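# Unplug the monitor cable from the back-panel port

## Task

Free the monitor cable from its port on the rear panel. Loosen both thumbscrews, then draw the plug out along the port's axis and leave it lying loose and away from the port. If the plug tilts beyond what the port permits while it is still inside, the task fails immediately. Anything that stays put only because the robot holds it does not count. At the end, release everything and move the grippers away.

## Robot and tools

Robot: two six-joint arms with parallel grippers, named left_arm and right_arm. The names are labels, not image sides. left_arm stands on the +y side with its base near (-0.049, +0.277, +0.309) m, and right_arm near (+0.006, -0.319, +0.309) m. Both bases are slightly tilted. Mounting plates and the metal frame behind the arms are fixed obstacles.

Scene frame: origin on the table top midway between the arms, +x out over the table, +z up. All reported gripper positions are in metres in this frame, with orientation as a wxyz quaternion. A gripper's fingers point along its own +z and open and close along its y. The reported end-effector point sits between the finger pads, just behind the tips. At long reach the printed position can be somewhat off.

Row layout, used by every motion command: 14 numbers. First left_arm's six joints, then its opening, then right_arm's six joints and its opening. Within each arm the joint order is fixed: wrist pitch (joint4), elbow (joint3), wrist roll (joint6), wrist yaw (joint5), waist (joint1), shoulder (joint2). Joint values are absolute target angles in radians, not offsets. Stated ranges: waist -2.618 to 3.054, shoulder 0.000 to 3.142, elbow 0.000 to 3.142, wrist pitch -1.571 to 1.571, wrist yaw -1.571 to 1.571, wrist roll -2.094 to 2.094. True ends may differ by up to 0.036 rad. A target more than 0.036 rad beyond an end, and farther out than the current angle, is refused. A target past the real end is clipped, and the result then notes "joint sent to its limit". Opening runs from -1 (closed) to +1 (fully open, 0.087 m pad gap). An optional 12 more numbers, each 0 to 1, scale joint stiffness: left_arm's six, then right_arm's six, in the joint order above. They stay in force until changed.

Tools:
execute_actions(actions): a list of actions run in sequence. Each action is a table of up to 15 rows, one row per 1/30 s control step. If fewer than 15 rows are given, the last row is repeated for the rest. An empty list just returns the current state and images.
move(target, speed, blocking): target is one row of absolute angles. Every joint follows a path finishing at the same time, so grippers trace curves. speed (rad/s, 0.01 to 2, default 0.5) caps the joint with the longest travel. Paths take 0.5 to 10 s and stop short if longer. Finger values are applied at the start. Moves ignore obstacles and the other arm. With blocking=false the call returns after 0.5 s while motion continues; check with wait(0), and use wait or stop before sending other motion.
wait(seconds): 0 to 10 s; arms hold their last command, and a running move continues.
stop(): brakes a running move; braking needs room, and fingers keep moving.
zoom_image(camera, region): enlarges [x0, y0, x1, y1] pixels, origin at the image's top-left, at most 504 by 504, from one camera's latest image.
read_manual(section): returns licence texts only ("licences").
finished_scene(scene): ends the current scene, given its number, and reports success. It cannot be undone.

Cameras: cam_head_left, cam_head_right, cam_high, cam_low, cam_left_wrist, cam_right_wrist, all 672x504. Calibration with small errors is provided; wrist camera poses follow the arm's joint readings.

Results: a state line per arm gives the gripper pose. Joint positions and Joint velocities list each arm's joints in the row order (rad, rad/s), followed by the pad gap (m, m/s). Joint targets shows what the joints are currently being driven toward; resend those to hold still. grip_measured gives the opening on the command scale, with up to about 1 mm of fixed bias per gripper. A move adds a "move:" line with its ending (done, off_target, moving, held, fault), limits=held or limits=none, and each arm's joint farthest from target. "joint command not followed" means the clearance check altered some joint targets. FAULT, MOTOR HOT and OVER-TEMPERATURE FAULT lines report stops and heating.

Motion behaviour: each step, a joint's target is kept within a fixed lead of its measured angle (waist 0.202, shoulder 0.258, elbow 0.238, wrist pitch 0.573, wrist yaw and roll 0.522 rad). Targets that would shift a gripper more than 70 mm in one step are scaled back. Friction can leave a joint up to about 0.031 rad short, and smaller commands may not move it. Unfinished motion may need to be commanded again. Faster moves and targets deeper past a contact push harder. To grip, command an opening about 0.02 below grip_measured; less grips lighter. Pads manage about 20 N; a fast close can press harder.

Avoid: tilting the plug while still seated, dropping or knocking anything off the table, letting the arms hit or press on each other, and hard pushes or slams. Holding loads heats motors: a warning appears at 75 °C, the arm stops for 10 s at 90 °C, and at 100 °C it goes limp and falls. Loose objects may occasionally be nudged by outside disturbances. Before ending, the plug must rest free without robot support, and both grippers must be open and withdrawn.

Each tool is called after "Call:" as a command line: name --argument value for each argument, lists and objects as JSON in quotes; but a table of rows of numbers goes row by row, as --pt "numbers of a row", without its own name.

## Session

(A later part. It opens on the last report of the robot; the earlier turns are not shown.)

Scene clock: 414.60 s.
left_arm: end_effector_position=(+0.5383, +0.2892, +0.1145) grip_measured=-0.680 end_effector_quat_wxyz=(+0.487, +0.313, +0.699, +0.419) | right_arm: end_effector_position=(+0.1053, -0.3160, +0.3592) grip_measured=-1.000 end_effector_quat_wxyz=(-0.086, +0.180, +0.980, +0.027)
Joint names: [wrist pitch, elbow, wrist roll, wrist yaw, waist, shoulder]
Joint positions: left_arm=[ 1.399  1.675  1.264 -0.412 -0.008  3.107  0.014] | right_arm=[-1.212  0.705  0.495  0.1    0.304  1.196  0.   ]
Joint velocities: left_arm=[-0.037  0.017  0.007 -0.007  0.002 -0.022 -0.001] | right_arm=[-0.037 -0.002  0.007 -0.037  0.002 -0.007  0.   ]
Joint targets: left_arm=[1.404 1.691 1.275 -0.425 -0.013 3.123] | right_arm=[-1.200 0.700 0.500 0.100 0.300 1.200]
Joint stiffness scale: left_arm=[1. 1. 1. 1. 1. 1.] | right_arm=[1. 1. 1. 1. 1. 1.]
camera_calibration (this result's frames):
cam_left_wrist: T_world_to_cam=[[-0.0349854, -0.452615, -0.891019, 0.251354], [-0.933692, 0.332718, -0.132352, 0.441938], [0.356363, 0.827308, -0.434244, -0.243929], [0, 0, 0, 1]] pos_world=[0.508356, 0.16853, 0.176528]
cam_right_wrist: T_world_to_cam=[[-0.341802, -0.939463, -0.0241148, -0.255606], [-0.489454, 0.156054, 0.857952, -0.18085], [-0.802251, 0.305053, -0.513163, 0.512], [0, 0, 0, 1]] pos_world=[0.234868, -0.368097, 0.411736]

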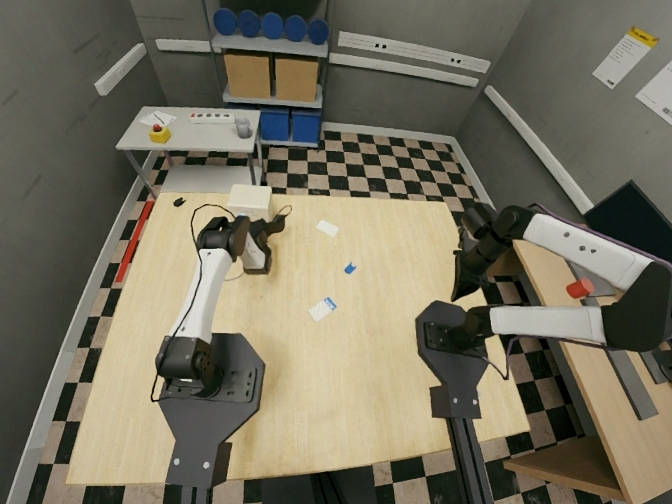

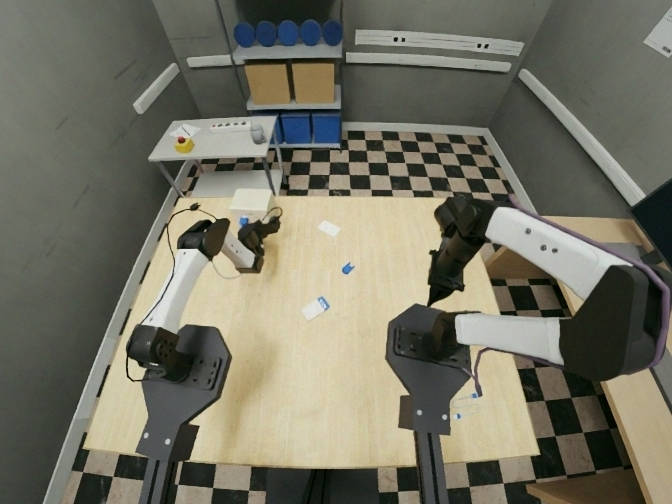

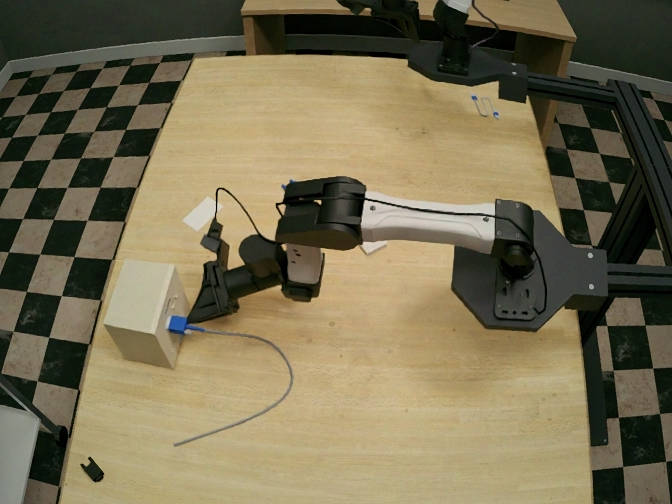

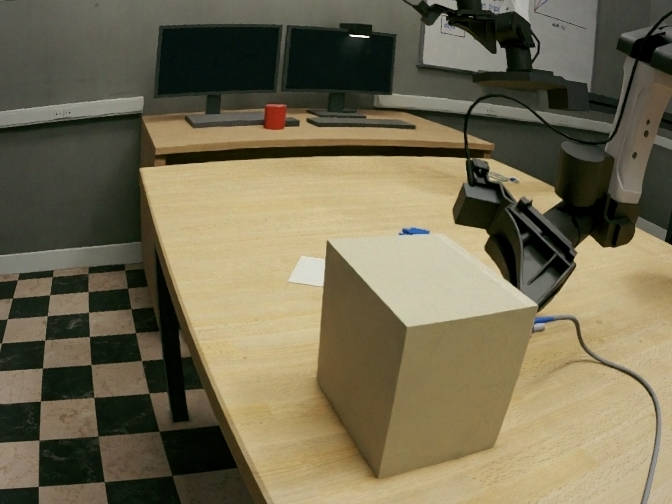

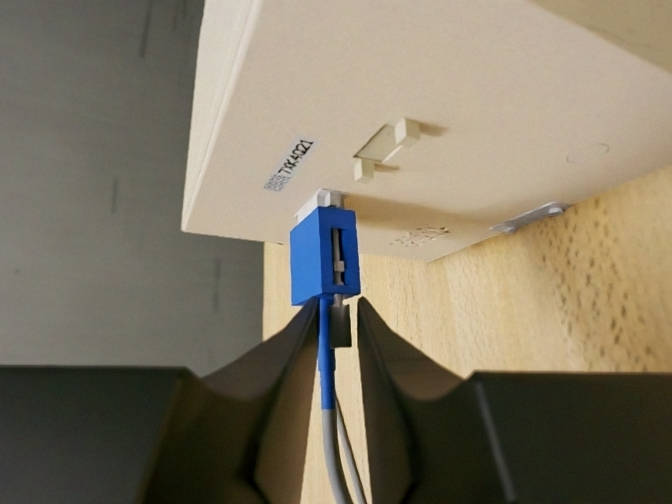

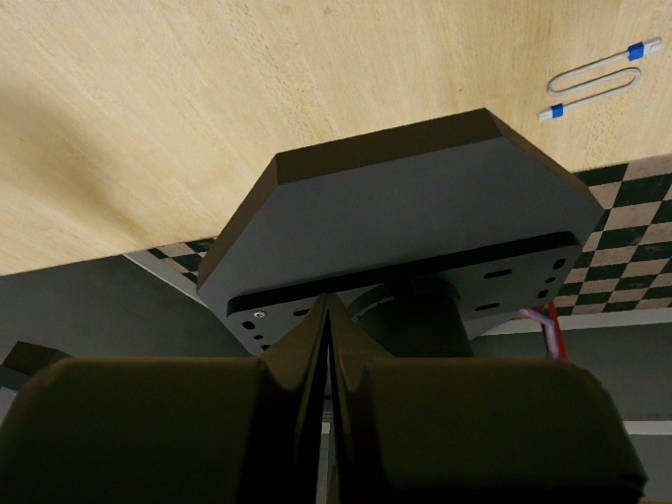

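Call:
move --target '[1.31,1.565,1.073,-0.354,0.018,3.007,-0.6,-1.2,0.7,0.5,0.1,0.3,1.2,-1]' --speed 0.3

Call:
move --target '[1.335,1.475,1.067,-0.42,-0.045,2.955,-0.6,-1.2,0.7,0.5,0.1,0.3,1.2,-1]' --speed 0.2

Call:
move --target '[0.32,1.60,0.17,0.175,0.24,2.60,0.3,-1.2,0.7,0.5,0.1,0.3,1.2,-1]' --speed 0.9

Call:
zoom_image --camera "cam_left_wrist" --region '[230, 110, 450, 330]'

Scene clock: 416.47 s.
left_arm: end_effector_position=(+0.5385, +0.2900, +0.1163) grip_measured=-0.600 end_effector_quat_wxyz=(+0.509, +0.274, +0.736, +0.354) | right_arm: end_effector_position=(+0.1053, -0.3160, +0.3592) grip_measured=-1.000 end_effector_quat_wxyz=(-0.086, +0.180, +0.980, +0.027)
Joint names: [wrist pitch, elbow, wrist roll, wrist yaw, waist, shoulder]
Joint positions: left_arm=[ 1.33   1.584  1.079 -0.365  0.009  3.015  0.017] | right_arm=[-1.212  0.705  0.495  0.1    0.304  1.196  0.   ]
Joint velocities: left_arm=[-0.037  0.002 -0.007  0.051 -0.007  0.017 -0.001] | right_arm=[-0.081 -0.002 -0.007  0.037  0.012 -0.012  0.   ]
Joint targets: left_arm=[1.310 1.565 1.073 -0.354 0.018 3.007] | right_arm=[-1.200 0.700 0.500 0.100 0.300 1.200]
Joint stiffness scale: left_arm=[1. 1. 1. 1. 1. 1.] | right_arm=[1. 1. 1. 1. 1. 1.]
move: done; limits=none; left_arm: farthest joint: the wrist pitch, 0.020 radians from its target (0.089 radians at the start); right_arm: farthest joint: the wrist pitch, 0.012 radians from its target (0.012 radians at the start)
camera_calibration (this result's frames):
cam_left_wrist: T_world_to_cam=[[-0.0479344, -0.600464, -0.798214, 0.292412], [-0.934342, 0.309484, -0.176703, 0.454308], [0.353139, 0.737335, -0.575874, -0.199561], [0, 0, 0, 1]] pos_world=[0.508969, 0.182125, 0.198763]
cam_right_wrist: T_world_to_cam=[[-0.341802, -0.939463, -0.0241148, -0.255606], [-0.489454, 0.156054, 0.857952, -0.18085], [-0.802251, 0.305053, -0.513163, 0.512], [0, 0, 0, 1]] pos_world=[0.234868, -0.368097, 0.411736]

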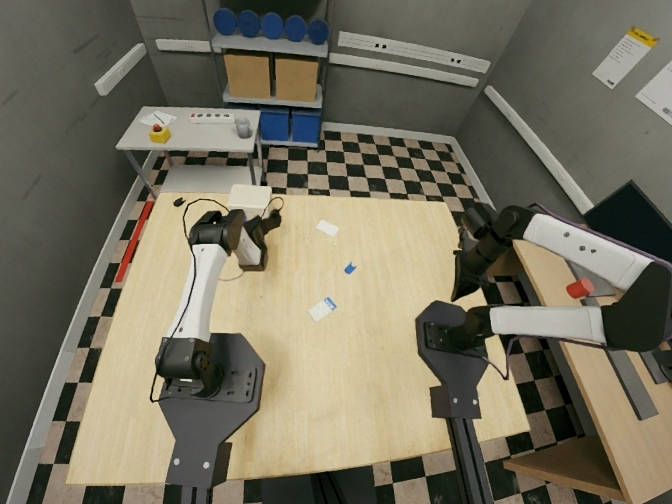

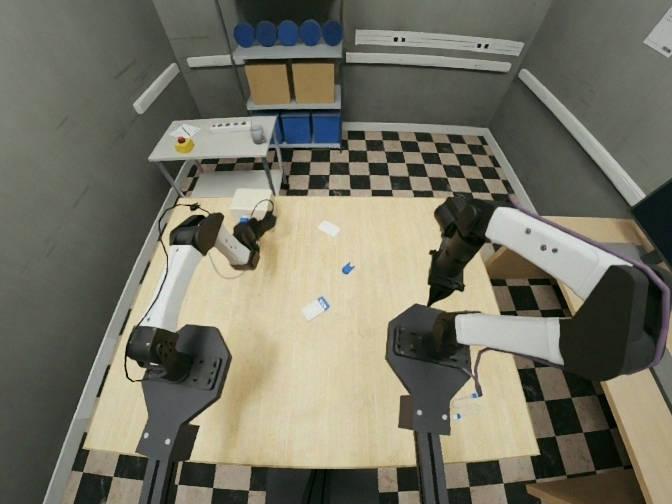

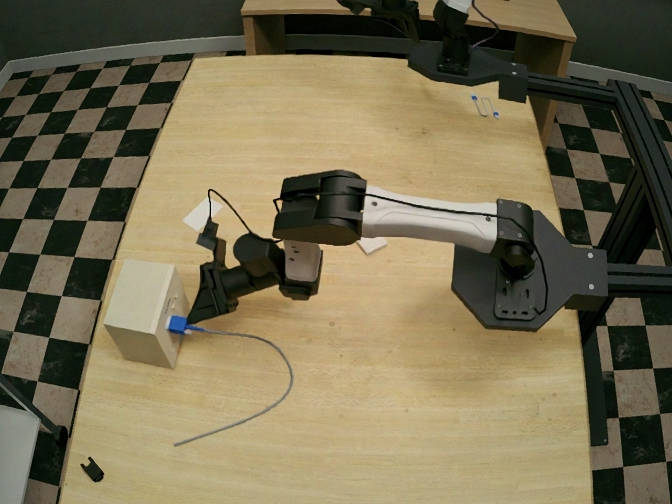

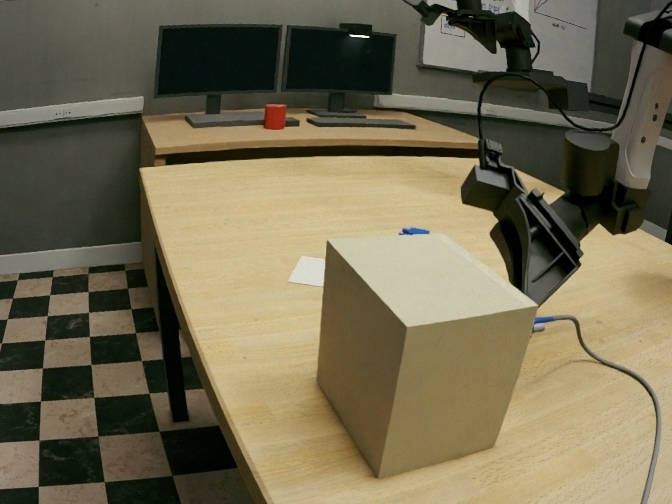

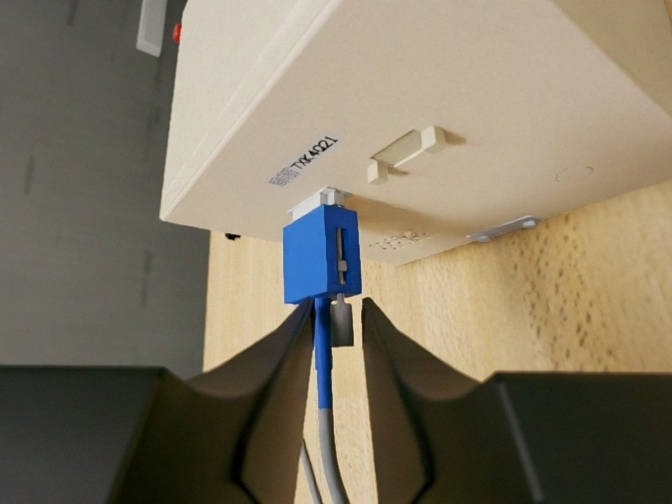

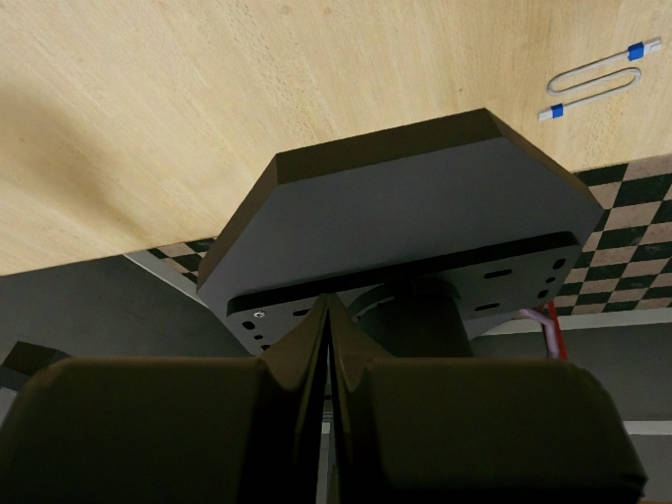

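Scene clock: 417.57 s.
left_arm: end_effector_position=(+0.5236, +0.2702, +0.1224) grip_measured=-0.600 end_effector_quat_wxyz=(+0.497, +0.285, +0.743, +0.347) | right_arm: end_effector_position=(+0.1053, -0.3160, +0.3592) grip_measured=-1.000 end_effector_quat_wxyz=(-0.086, +0.180, +0.980, +0.027)
Joint names: [wrist pitch, elbow, wrist roll, wrist yaw, waist, shoulder]
Joint positions: left_arm=[ 1.331  1.494  1.072 -0.408 -0.039  2.965  0.017] | right_arm=[-1.212  0.705  0.495  0.1    0.304  1.196  0.   ]
Joint velocities: left_arm=[ 0.022 -0.007 -0.022 -0.007  0.002  0.007  0.   ] | right_arm=[-0.007  0.012  0.037  0.066  0.007  0.002  0.   ]
Joint targets: left_arm=[1.335 1.475 1.067 -0.420 -0.045 2.955] | right_arm=[-1.200 0.700 0.500 0.100 0.300 1.200]
Joint stiffness scale: left_arm=[1. 1. 1. 1. 1. 1.] | right_arm=[1. 1. 1. 1. 1. 1.]
move: done; limits=none; left_arm: farthest joint: the elbow, 0.019 radians from its target (0.109 radians at the start); right_arm: farthest joint: the wrist pitch, 0.012 radians from its target (0.012 radians at the start)
camera_calibration (this result's frames):
cam_left_wrist: T_world_to_cam=[[-0.0832389, -0.597888, -0.797246, 0.302374], [-0.936325, 0.320782, -0.142808, 0.441448], [0.341126, 0.734594, -0.586519, -0.167848], [0, 0, 0, 1]] pos_world=[0.495766, 0.162477, 0.205663]
cam_right_wrist: T_world_to_cam=[[-0.341802, -0.939463, -0.0241148, -0.255606], [-0.489454, 0.156054, 0.857952, -0.18085], [-0.802251, 0.305053, -0.513163, 0.512], [0, 0, 0, 1]] pos_world=[0.234868, -0.368097, 0.411736]

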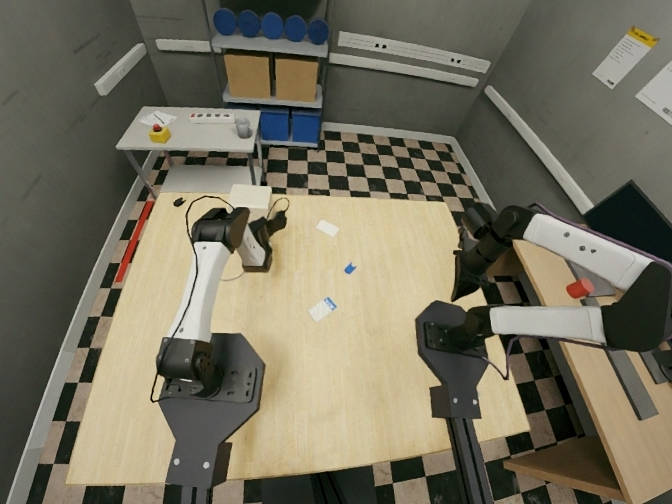

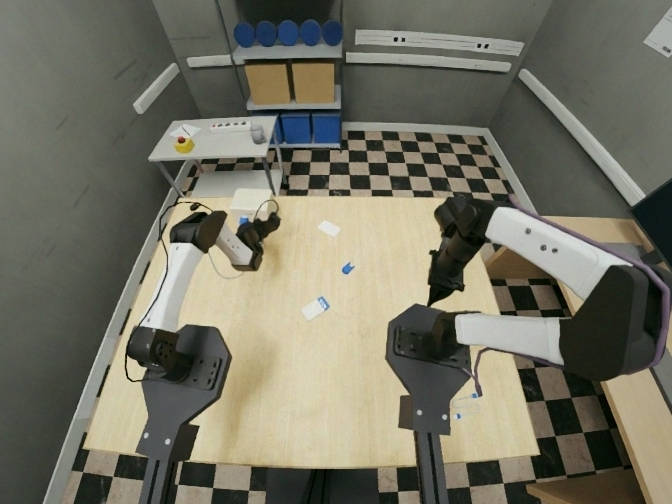

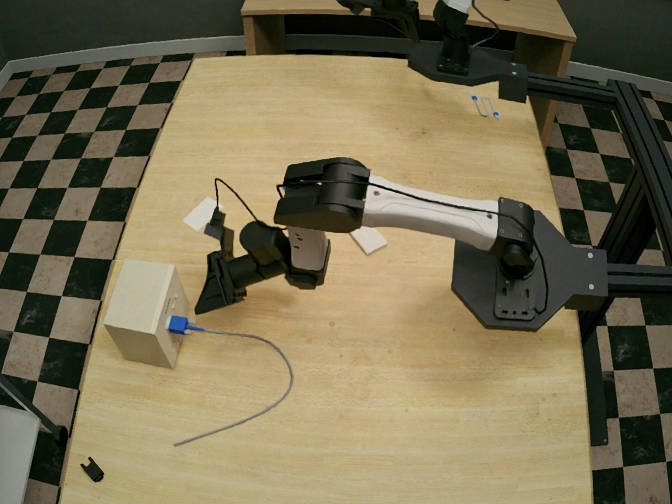

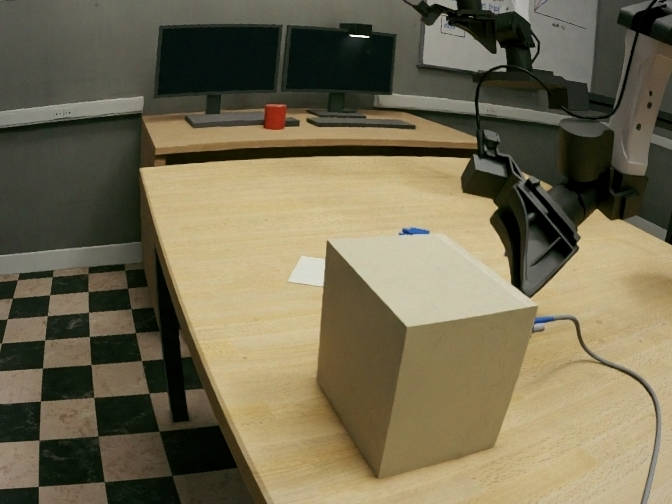

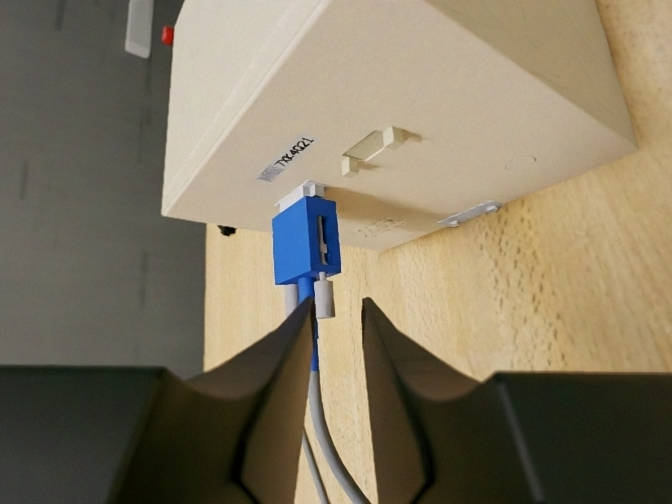

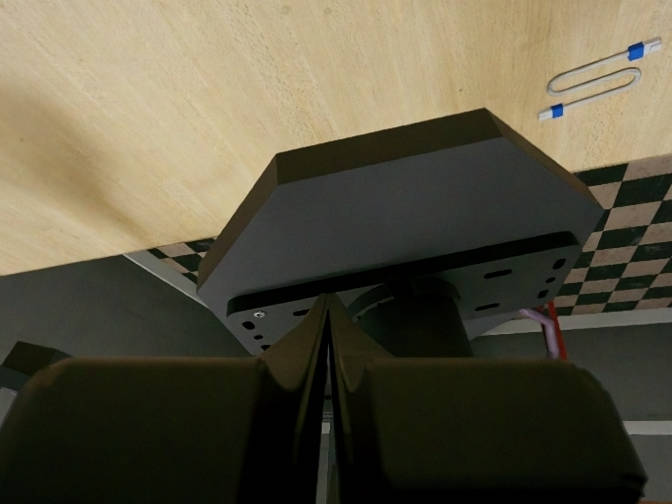

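Scene clock: 419.60 s.
left_arm: end_effector_position=(+0.5298, +0.3106, +0.1303) grip_measured=+0.300 end_effector_quat_wxyz=(+0.398, +0.013, +0.913, -0.089) | right_arm: end_effector_position=(+0.1053, -0.3160, +0.3592) grip_measured=-1.000 end_effector_quat_wxyz=(-0.086, +0.180, +0.980, +0.027)
Joint names: [wrist pitch, elbow, wrist roll, wrist yaw, waist, shoulder]
Joint positions: left_arm=[0.339 1.59  0.177 0.165 0.237 2.601 0.057] | right_arm=[-1.212  0.705  0.495  0.1    0.304  1.196  0.   ]
Joint velocities: left_arm=[-0.022 -0.012 -0.051 -0.037  0.017 -0.007  0.   ] | right_arm=[-0.066  0.002 -0.022 -0.081 -0.007 -0.012  0.   ]
Joint targets: left_arm=[0.320 1.600 0.170 0.175 0.240 2.600] | right_arm=[-1.200 0.700 0.500 0.100 0.300 1.200]
Joint stiffness scale: left_arm=[1. 1. 1. 1. 1. 1.] | right_arm=[1. 1. 1. 1. 1. 1.]
move: done; limits=none; left_arm: farthest joint: the wrist pitch, 0.019 radians from its target (1.011 radians at the start); right_arm: farthest joint: the wrist pitch, 0.012 radians from its target (0.012 radians at the start)
camera_calibration (this result's frames):
cam_left_wrist: T_world_to_cam=[[-0.0990827, -0.98311, 0.153872, 0.337466], [-0.9936, 0.106173, 0.0385487, 0.508757], [-0.0542347, -0.149067, -0.987339, 0.341094], [0, 0, 0, 1]] pos_world=[0.557437, 0.328596, 0.265236]
cam_right_wrist: T_world_to_cam=[[-0.341802, -0.939463, -0.0241148, -0.255606], [-0.489454, 0.156054, 0.857952, -0.18085], [-0.802251, 0.305053, -0.513163, 0.512], [0, 0, 0, 1]] pos_world=[0.234868, -0.368097, 0.411736]

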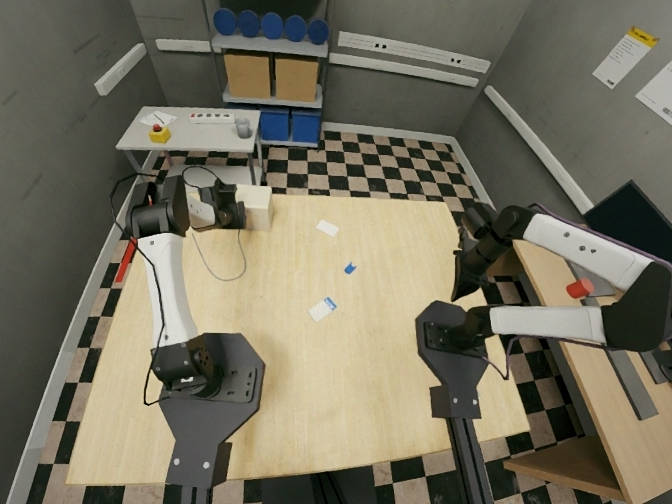

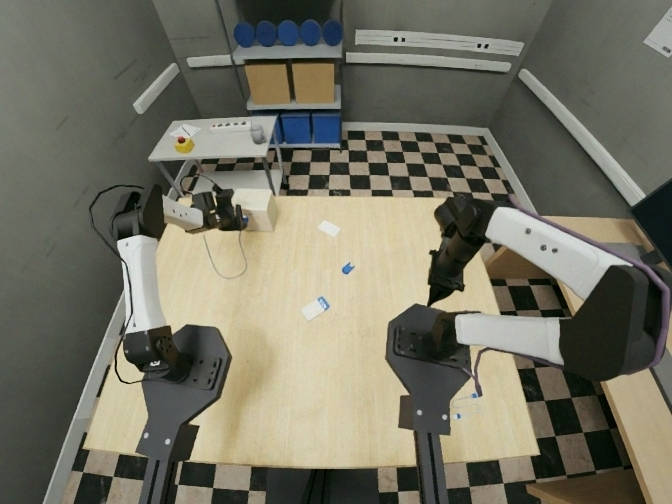

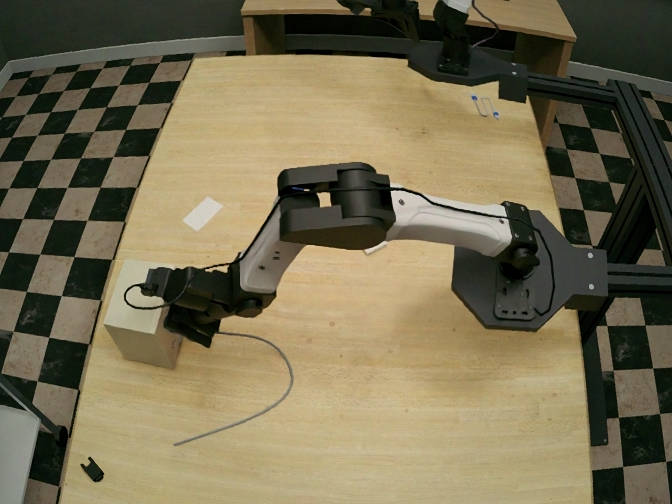

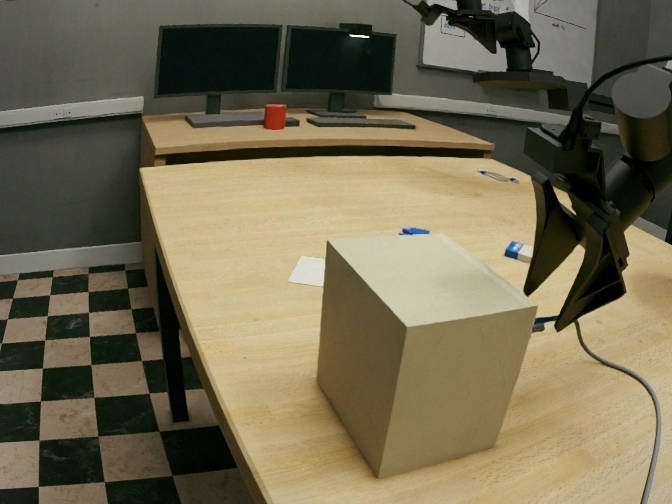

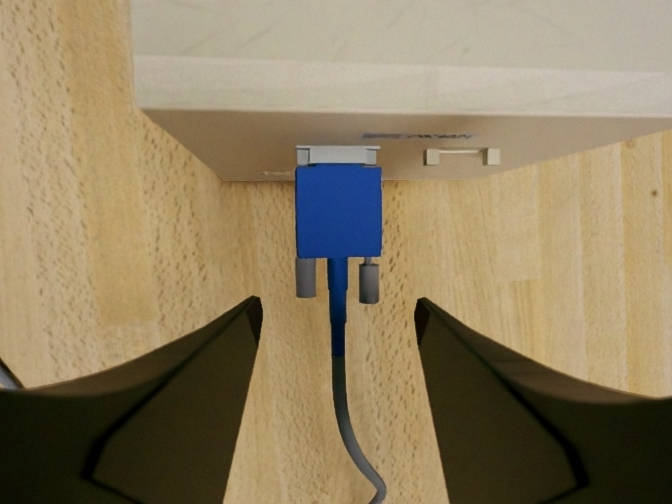

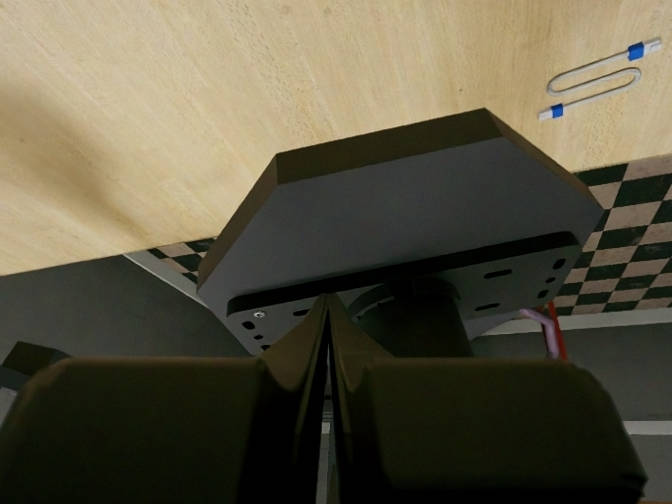

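Region (230, 110, 450, 330) of cam_left_wrist's 672x504 image, scaled by 2.291, with more detail than that image has.

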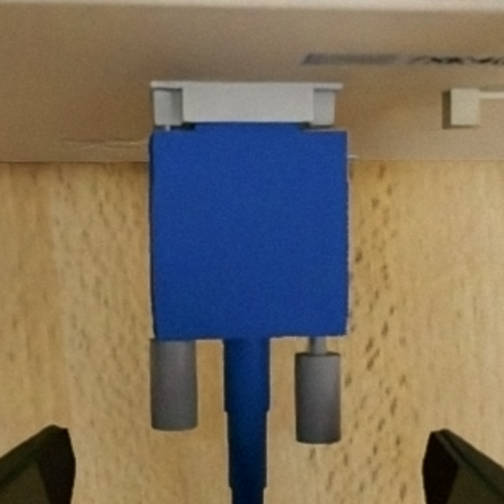

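Call:
move --target '[0.7,1.42,0.0,0.33,0.31,2.56,0.0,-1.2,0.7,0.5,0.1,0.3,1.2,-1]' --speed 0.6

Call:
move --target '[0.945,1.425,-0.082,0.403,0.341,2.73,-0.7,-1.2,0.7,0.5,0.1,0.3,1.2,-1]' --speed 0.4

Scene clock: 421.50 s.
left_arm: end_effector_position=(+0.5399, +0.3241, +0.1622) grip_measured=+0.000 end_effector_quat_wxyz=(+0.499, -0.049, +0.851, -0.153) | right_arm: end_effector_position=(+0.1053, -0.3160, +0.3592) grip_measured=-1.000 end_effector_quat_wxyz=(-0.086, +0.180, +0.980, +0.027)
Joint names: [wrist pitch, elbow, wrist roll, wrist yaw, waist, shoulder]
Joint positions: left_arm=[0.694 1.44  0.007 0.32  0.303 2.569 0.044] | right_arm=[-1.212  0.705  0.495  0.1    0.304  1.196  0.   ]
Joint velocities: left_arm=[ 0.007 -0.012 -0.037 -0.007 -0.012 -0.017 -0.001] | right_arm=[-0.037  0.002  0.007 -0.022  0.017 -0.017  0.   ]
Joint targets: left_arm=[0.700 1.420 -0.000 0.330 0.310 2.560] | right_arm=[-1.200 0.700 0.500 0.100 0.300 1.200]
Joint stiffness scale: left_arm=[1. 1. 1. 1. 1. 1.] | right_arm=[1. 1. 1. 1. 1. 1.]
move: done; limits=none; left_arm: farthest joint: the elbow, 0.020 radians from its target (0.170 radians at the start); right_arm: farthest joint: the wrist pitch, 0.012 radians from its target (0.012 radians at the start)
camera_calibration (this result's frames):
cam_left_wrist: T_world_to_cam=[[-0.0734978, -0.947682, 0.310639, 0.296113], [-0.981241, 0.013052, -0.192345, 0.577134], [0.178228, -0.318949, -0.930863, 0.295582], [0, 0, 0, 1]] pos_world=[0.53539, 0.367364, 0.294171]
cam_right_wrist: T_world_to_cam=[[-0.341802, -0.939463, -0.0241148, -0.255606], [-0.489454, 0.156054, 0.857952, -0.18085], [-0.802251, 0.305053, -0.513163, 0.512], [0, 0, 0, 1]] pos_world=[0.234868, -0.368097, 0.411736]

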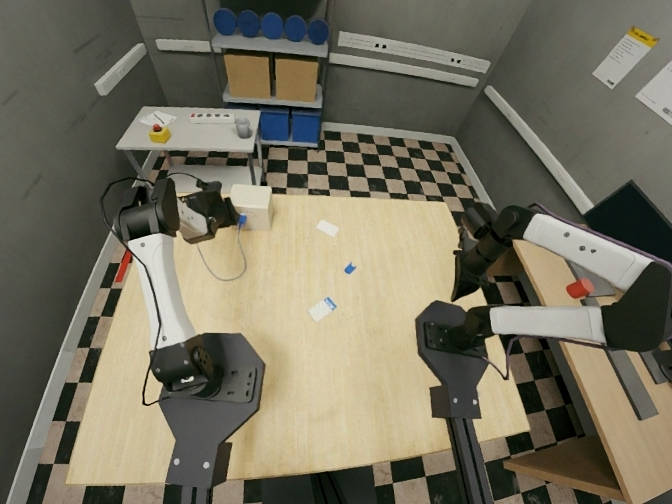

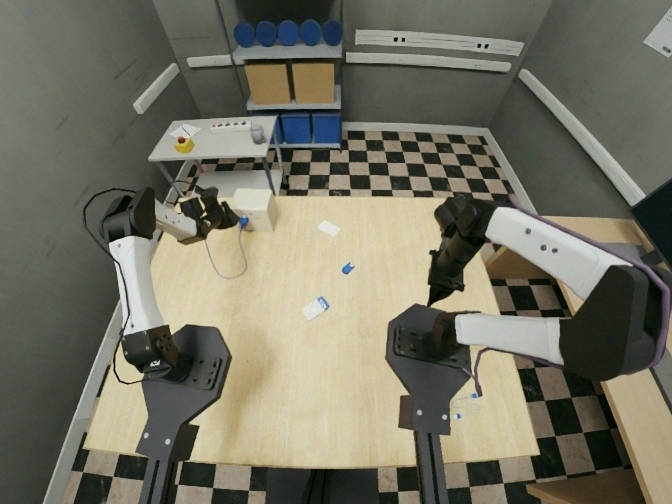

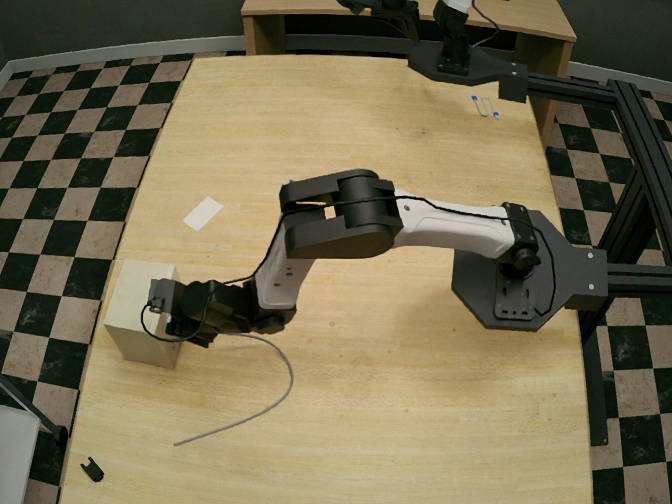

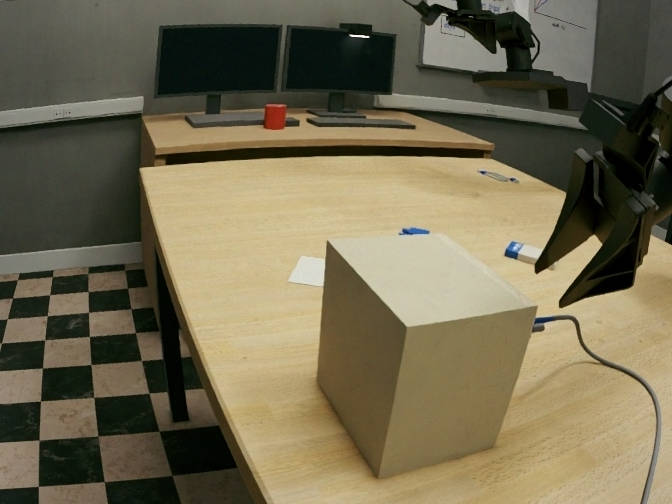

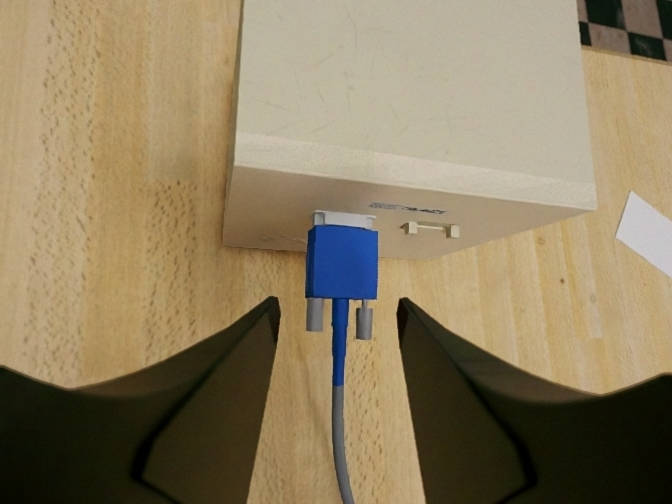

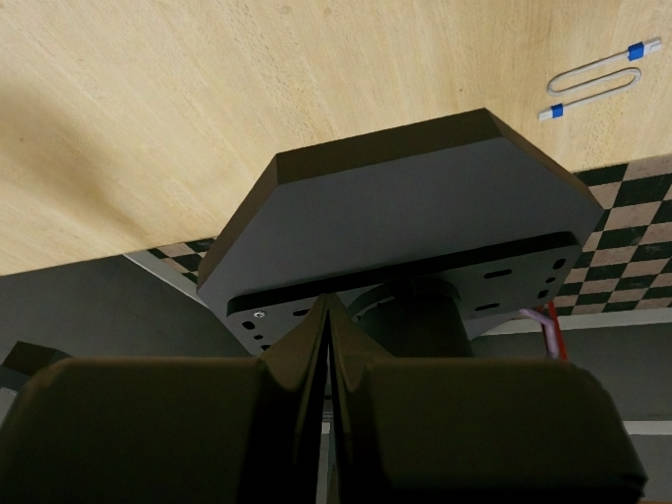

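Scene clock: 423.03 s.
left_arm: end_effector_position=(+0.5335, +0.3200, +0.1299) grip_measured=-0.700 end_effector_quat_wxyz=(+0.535, -0.069, +0.821, -0.186) | right_arm: end_effector_position=(+0.1053, -0.3160, +0.3592) grip_measured=-1.000 end_effector_quat_wxyz=(-0.086, +0.180, +0.980, +0.027)
Joint names: [wrist pitch, elbow, wrist roll, wrist yaw, waist, shoulder]
Joint positions: left_arm=[ 0.94   1.44  -0.076  0.392  0.332  2.716  0.013] | right_arm=[-1.212  0.705  0.495  0.1    0.304  1.196  0.   ]
Joint velocities: left_arm=[-0.037 -0.012  0.051 -0.022 -0.007 -0.002  0.001] | right_arm=[-0.022 -0.007 -0.066  0.037 -0.002 -0.022  0.   ]
Joint targets: left_arm=[0.945 1.425 -0.082 0.403 0.341 2.730] | right_arm=[-1.200 0.700 0.500 0.100 0.300 1.200]
Joint stiffness scale: left_arm=[1. 1. 1. 1. 1. 1.] | right_arm=[1. 1. 1. 1. 1. 1.]
move: done; limits=none; left_arm: farthest joint: the elbow, 0.015 radians from its target (0.015 radians at the start); right_arm: farthest joint: the wrist pitch, 0.012 radians from its target (0.012 radians at the start)
camera_calibration (this result's frames):
cam_left_wrist: T_world_to_cam=[[-0.0901432, -0.920786, 0.37951, 0.293106], [-0.96035, -0.0205784, -0.278036, 0.575465], [0.263821, -0.389526, -0.882422, 0.23597], [0, 0, 0, 1]] pos_world=[0.516816, 0.373646, 0.256988]
cam_right_wrist: T_world_to_cam=[[-0.341802, -0.939463, -0.0241148, -0.255606], [-0.489454, 0.156054, 0.857952, -0.18085], [-0.802251, 0.305053, -0.513163, 0.512], [0, 0, 0, 1]] pos_world=[0.234868, -0.368097, 0.411736]

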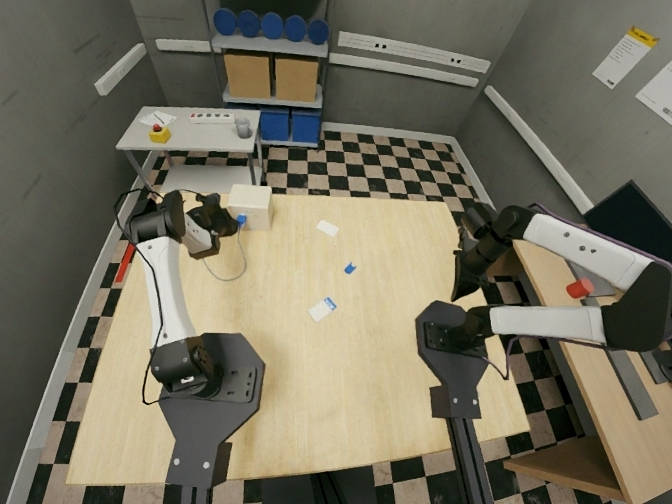

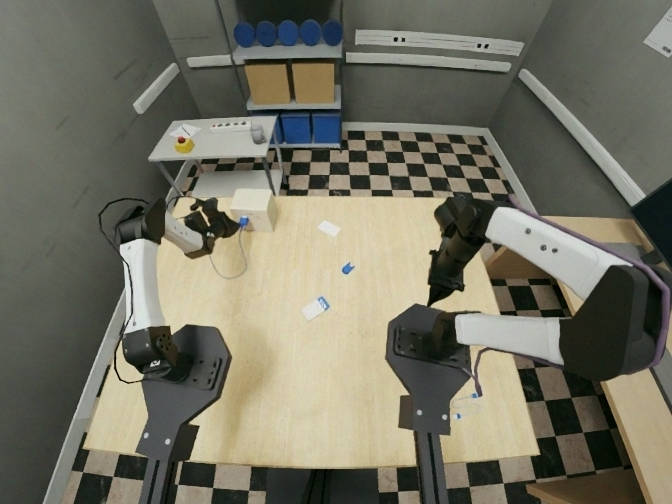

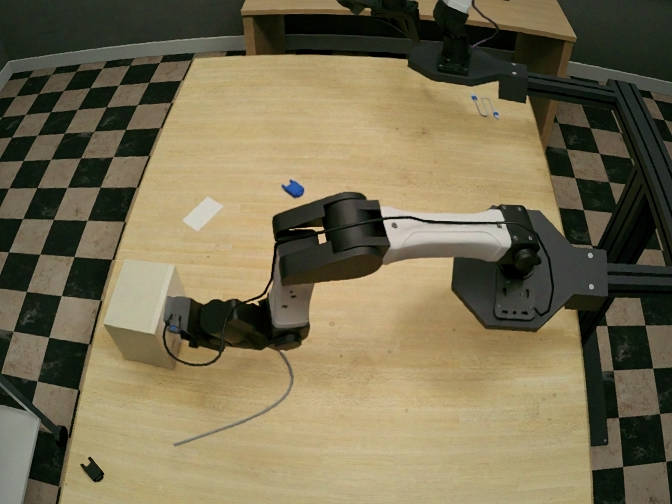

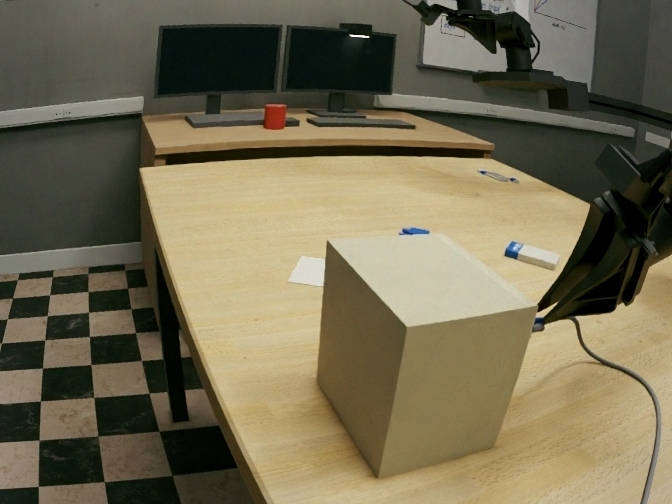

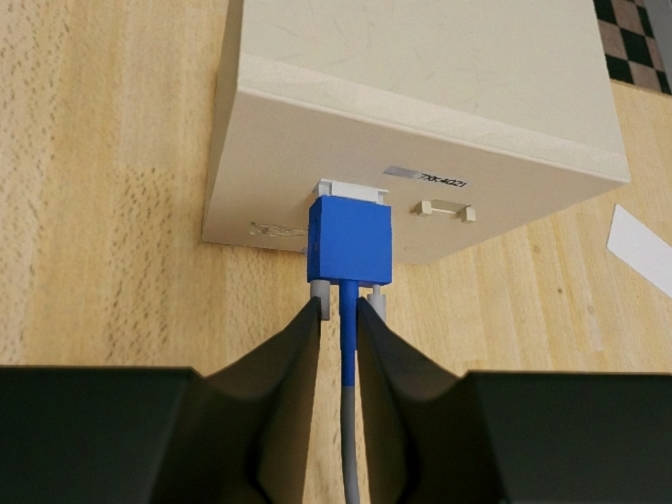

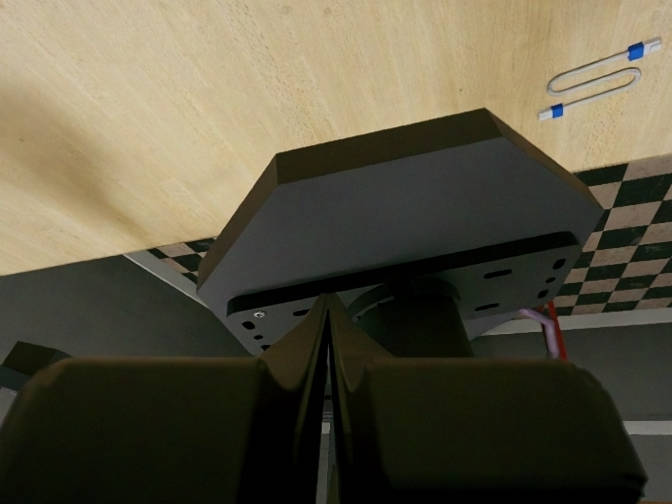

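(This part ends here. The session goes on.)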